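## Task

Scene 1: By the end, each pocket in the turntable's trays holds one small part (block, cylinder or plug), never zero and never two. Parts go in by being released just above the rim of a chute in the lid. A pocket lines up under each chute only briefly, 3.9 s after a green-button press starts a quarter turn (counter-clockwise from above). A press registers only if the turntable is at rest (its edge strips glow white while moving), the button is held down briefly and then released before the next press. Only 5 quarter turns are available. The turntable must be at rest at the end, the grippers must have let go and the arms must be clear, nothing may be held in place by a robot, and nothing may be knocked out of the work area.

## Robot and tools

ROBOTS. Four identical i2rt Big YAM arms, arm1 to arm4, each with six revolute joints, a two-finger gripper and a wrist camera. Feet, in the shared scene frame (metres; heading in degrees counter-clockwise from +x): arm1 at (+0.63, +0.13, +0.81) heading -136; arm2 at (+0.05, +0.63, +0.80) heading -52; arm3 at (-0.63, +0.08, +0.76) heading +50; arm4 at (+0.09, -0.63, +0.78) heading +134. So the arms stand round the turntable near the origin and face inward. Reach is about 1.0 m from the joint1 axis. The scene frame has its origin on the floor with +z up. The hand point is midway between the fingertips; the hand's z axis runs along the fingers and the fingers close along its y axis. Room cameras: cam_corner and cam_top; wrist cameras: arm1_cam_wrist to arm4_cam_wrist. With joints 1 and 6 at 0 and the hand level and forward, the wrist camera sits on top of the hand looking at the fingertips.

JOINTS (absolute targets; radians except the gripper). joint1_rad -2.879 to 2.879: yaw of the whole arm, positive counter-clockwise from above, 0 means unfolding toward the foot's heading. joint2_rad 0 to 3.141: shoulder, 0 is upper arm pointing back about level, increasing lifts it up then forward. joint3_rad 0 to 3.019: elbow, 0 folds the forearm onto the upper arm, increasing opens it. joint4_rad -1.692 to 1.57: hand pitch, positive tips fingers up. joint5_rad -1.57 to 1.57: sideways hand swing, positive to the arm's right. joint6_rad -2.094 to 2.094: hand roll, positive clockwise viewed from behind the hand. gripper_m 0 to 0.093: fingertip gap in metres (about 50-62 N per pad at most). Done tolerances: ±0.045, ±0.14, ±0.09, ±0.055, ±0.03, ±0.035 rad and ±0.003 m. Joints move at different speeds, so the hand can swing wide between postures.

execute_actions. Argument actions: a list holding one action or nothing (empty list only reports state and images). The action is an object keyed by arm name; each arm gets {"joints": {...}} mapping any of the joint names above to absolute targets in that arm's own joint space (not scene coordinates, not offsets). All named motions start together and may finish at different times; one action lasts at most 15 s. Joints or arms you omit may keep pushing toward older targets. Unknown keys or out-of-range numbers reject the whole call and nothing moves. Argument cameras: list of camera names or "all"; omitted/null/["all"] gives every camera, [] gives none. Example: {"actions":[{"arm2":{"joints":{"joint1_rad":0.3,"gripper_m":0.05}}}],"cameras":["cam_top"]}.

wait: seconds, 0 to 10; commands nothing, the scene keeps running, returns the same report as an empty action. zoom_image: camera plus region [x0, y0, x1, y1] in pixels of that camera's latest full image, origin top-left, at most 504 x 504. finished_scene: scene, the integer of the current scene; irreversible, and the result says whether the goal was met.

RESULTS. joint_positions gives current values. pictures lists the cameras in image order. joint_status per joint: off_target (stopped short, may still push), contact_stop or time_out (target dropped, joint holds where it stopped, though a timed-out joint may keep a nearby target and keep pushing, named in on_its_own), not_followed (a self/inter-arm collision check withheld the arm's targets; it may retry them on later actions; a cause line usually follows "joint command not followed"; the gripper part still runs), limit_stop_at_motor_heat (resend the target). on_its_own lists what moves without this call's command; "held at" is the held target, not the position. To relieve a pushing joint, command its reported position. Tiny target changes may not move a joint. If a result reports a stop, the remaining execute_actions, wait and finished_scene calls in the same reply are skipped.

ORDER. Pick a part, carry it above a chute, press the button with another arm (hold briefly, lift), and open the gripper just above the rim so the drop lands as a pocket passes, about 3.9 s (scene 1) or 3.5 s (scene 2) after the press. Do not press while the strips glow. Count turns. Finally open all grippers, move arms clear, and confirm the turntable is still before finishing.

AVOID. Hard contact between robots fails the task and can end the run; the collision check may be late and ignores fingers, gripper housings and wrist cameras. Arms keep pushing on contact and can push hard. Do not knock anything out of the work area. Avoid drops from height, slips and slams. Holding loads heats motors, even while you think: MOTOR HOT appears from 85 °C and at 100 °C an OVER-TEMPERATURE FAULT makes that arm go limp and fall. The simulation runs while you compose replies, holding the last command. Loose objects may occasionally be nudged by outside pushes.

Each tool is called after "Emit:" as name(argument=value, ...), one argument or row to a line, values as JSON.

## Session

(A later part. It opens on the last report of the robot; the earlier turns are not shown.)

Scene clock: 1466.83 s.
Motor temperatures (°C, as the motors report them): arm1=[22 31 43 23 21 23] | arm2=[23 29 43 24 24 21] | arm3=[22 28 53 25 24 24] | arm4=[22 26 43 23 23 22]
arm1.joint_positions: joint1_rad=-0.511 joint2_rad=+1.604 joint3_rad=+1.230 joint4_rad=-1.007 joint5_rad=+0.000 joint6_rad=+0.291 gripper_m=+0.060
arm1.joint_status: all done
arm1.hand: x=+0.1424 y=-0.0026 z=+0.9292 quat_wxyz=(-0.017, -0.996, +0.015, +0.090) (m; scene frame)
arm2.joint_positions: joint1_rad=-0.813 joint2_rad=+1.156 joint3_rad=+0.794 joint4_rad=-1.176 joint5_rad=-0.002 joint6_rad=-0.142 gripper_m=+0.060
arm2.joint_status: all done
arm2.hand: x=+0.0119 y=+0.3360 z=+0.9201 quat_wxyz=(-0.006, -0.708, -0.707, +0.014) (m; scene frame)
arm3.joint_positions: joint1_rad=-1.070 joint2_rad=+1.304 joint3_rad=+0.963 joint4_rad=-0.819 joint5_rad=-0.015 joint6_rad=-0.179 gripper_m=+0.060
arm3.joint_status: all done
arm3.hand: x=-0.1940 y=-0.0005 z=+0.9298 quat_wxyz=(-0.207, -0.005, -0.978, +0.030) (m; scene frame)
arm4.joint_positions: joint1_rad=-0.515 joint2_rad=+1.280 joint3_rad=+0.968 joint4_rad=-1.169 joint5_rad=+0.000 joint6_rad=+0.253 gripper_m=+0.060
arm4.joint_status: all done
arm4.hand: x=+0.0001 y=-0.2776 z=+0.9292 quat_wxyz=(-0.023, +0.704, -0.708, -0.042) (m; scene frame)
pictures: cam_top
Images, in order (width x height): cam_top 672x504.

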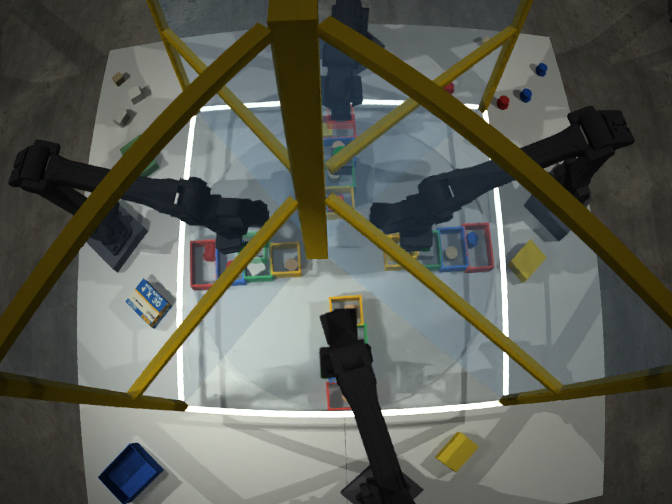

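Emit:
execute_actions(
  actions=[
    {"arm1":{"joints":{"joint2_rad":0.85,"joint4_rad":-1.5}},"arm2":{"joints":{"joint2_rad":0.6,"joint4_rad":-1.4}},"arm3":{"joints":{"joint2_rad":0.65,"joint4_rad":-1.25}},"arm4":{"joints":{"joint2_rad":0.65,"joint4_rad":-1.45}}},
  ],
)

Scene clock: 1474.80 s.
Motor temperatures (°C, as the motors report them): arm1=[22 31 43 23 21 23] | arm2=[23 29 42 24 24 21] | arm3=[22 28 53 25 24 24] | arm4=[22 26 43 23 23 22]
arm1.joint_positions: joint1_rad=-0.511 joint2_rad=+0.845 joint3_rad=+1.233 joint4_rad=-1.493 joint5_rad=+0.000 joint6_rad=+0.291 gripper_m=+0.060
arm1.joint_status: all done
arm1.hand: x=+0.3535 y=+0.0495 z=+1.1884 quat_wxyz=(-0.055, -0.974, +0.013, +0.222) (m; scene frame)
arm2.joint_positions: joint1_rad=-0.813 joint2_rad=+0.602 joint3_rad=+0.794 joint4_rad=-1.388 joint5_rad=-0.002 joint6_rad=-0.142 gripper_m=+0.060
arm2.joint_status: all done
arm2.hand: x=+0.0249 y=+0.4181 z=+1.0418 quat_wxyz=(-0.108, -0.695, -0.695, +0.150) (m; scene frame)
arm3.joint_positions: joint1_rad=-1.070 joint2_rad=+0.645 joint3_rad=+0.963 joint4_rad=-1.242 joint5_rad=-0.015 joint6_rad=-0.179 gripper_m=+0.060
arm3.joint_status: all done
arm3.hand: x=-0.3672 y=+0.0327 z=+1.1029 quat_wxyz=(-0.318, -0.004, -0.947, +0.051) (m; scene frame)
arm4.joint_positions: joint1_rad=-0.515 joint2_rad=+0.642 joint3_rad=+0.968 joint4_rad=-1.445 joint5_rad=+0.000 joint6_rad=+0.253 gripper_m=+0.060
arm4.joint_status: all done
arm4.hand: x=+0.0339 y=-0.4095 z=+1.0905 quat_wxyz=(-0.114, +0.687, -0.691, -0.195) (m; scene frame)
pictures: arm1_cam_wrist, arm2_cam_wrist, arm3_cam_wrist, arm4_cam_wrist, cam_corner, cam_top
Images, in order (width x height): arm1_cam_wrist 616x616, arm2_cam_wrist 616x616, arm3_cam_wrist 616x616, arm4_cam_wrist 616x616, cam_corner 672x504, cam_top 672x504.

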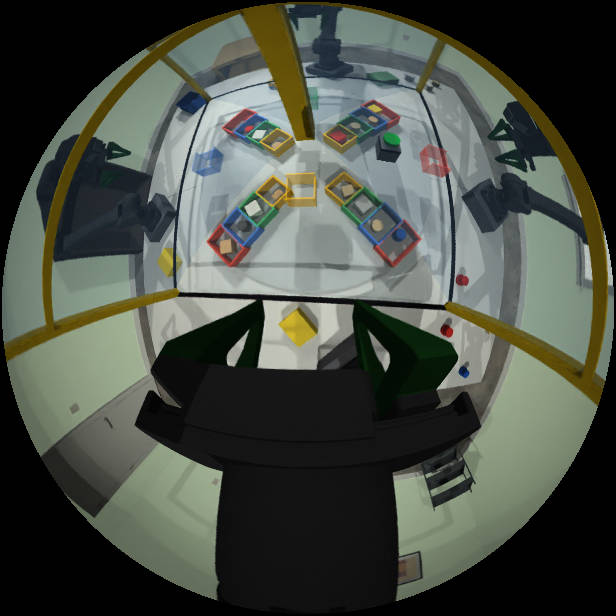

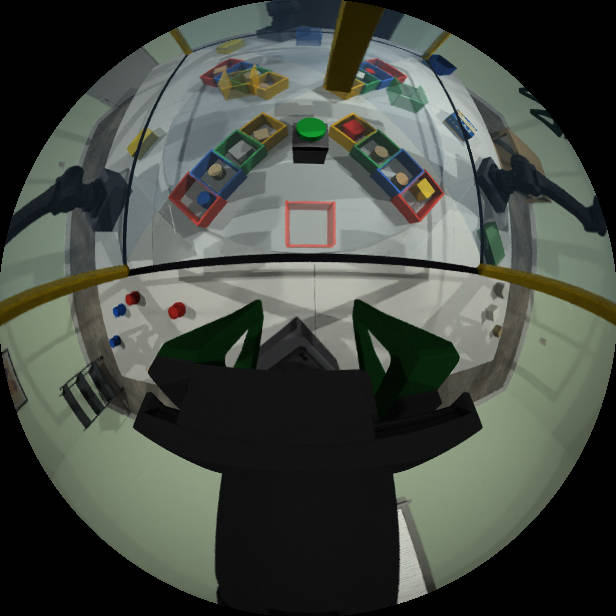

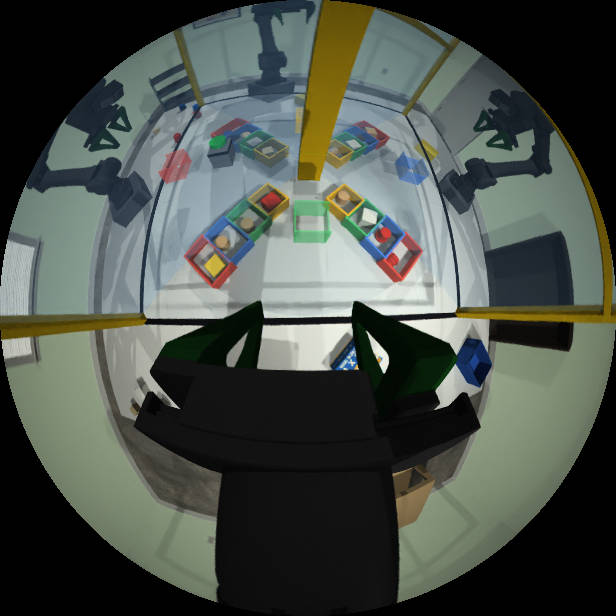

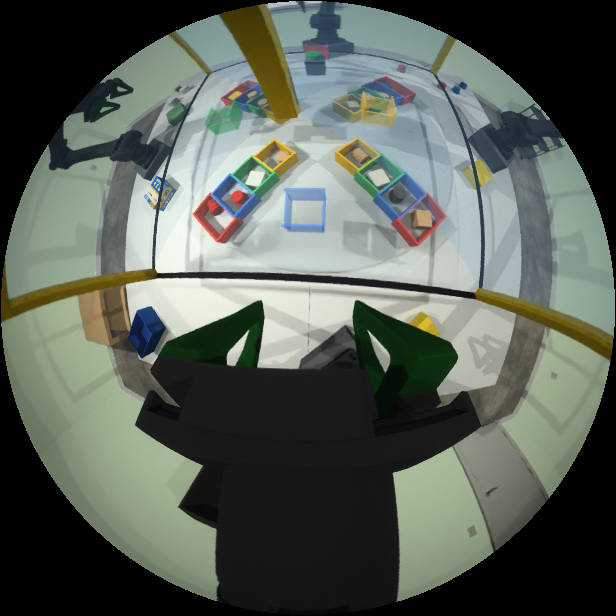

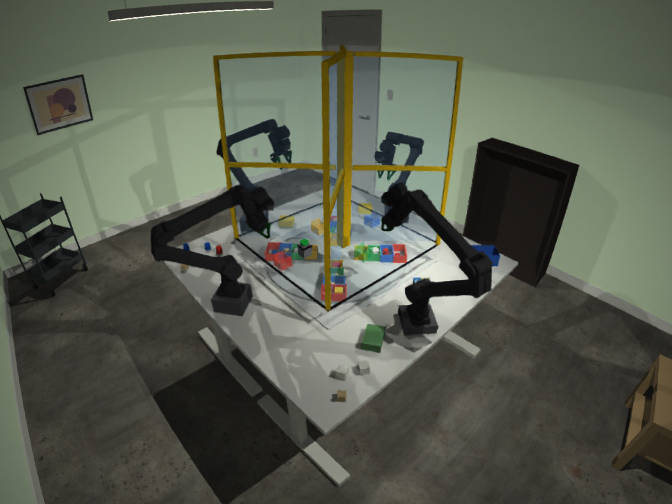

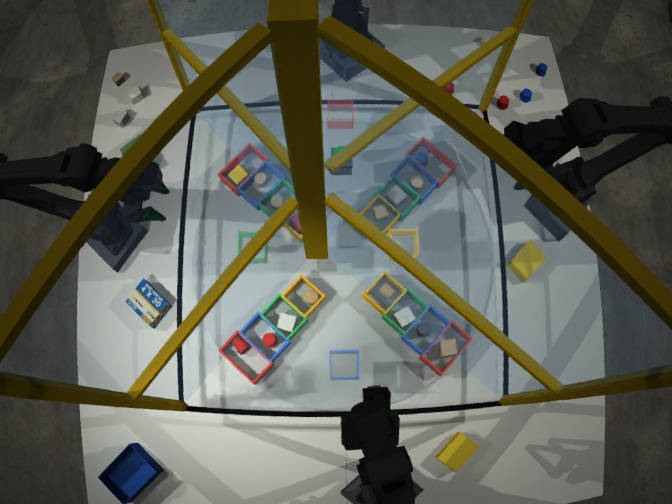

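All 16 pockets show one part each, and the strips are dark, so the turntable has stopped.

Emit:
finished_scene(
  scene=1,
)

The scene is finished: the task was done.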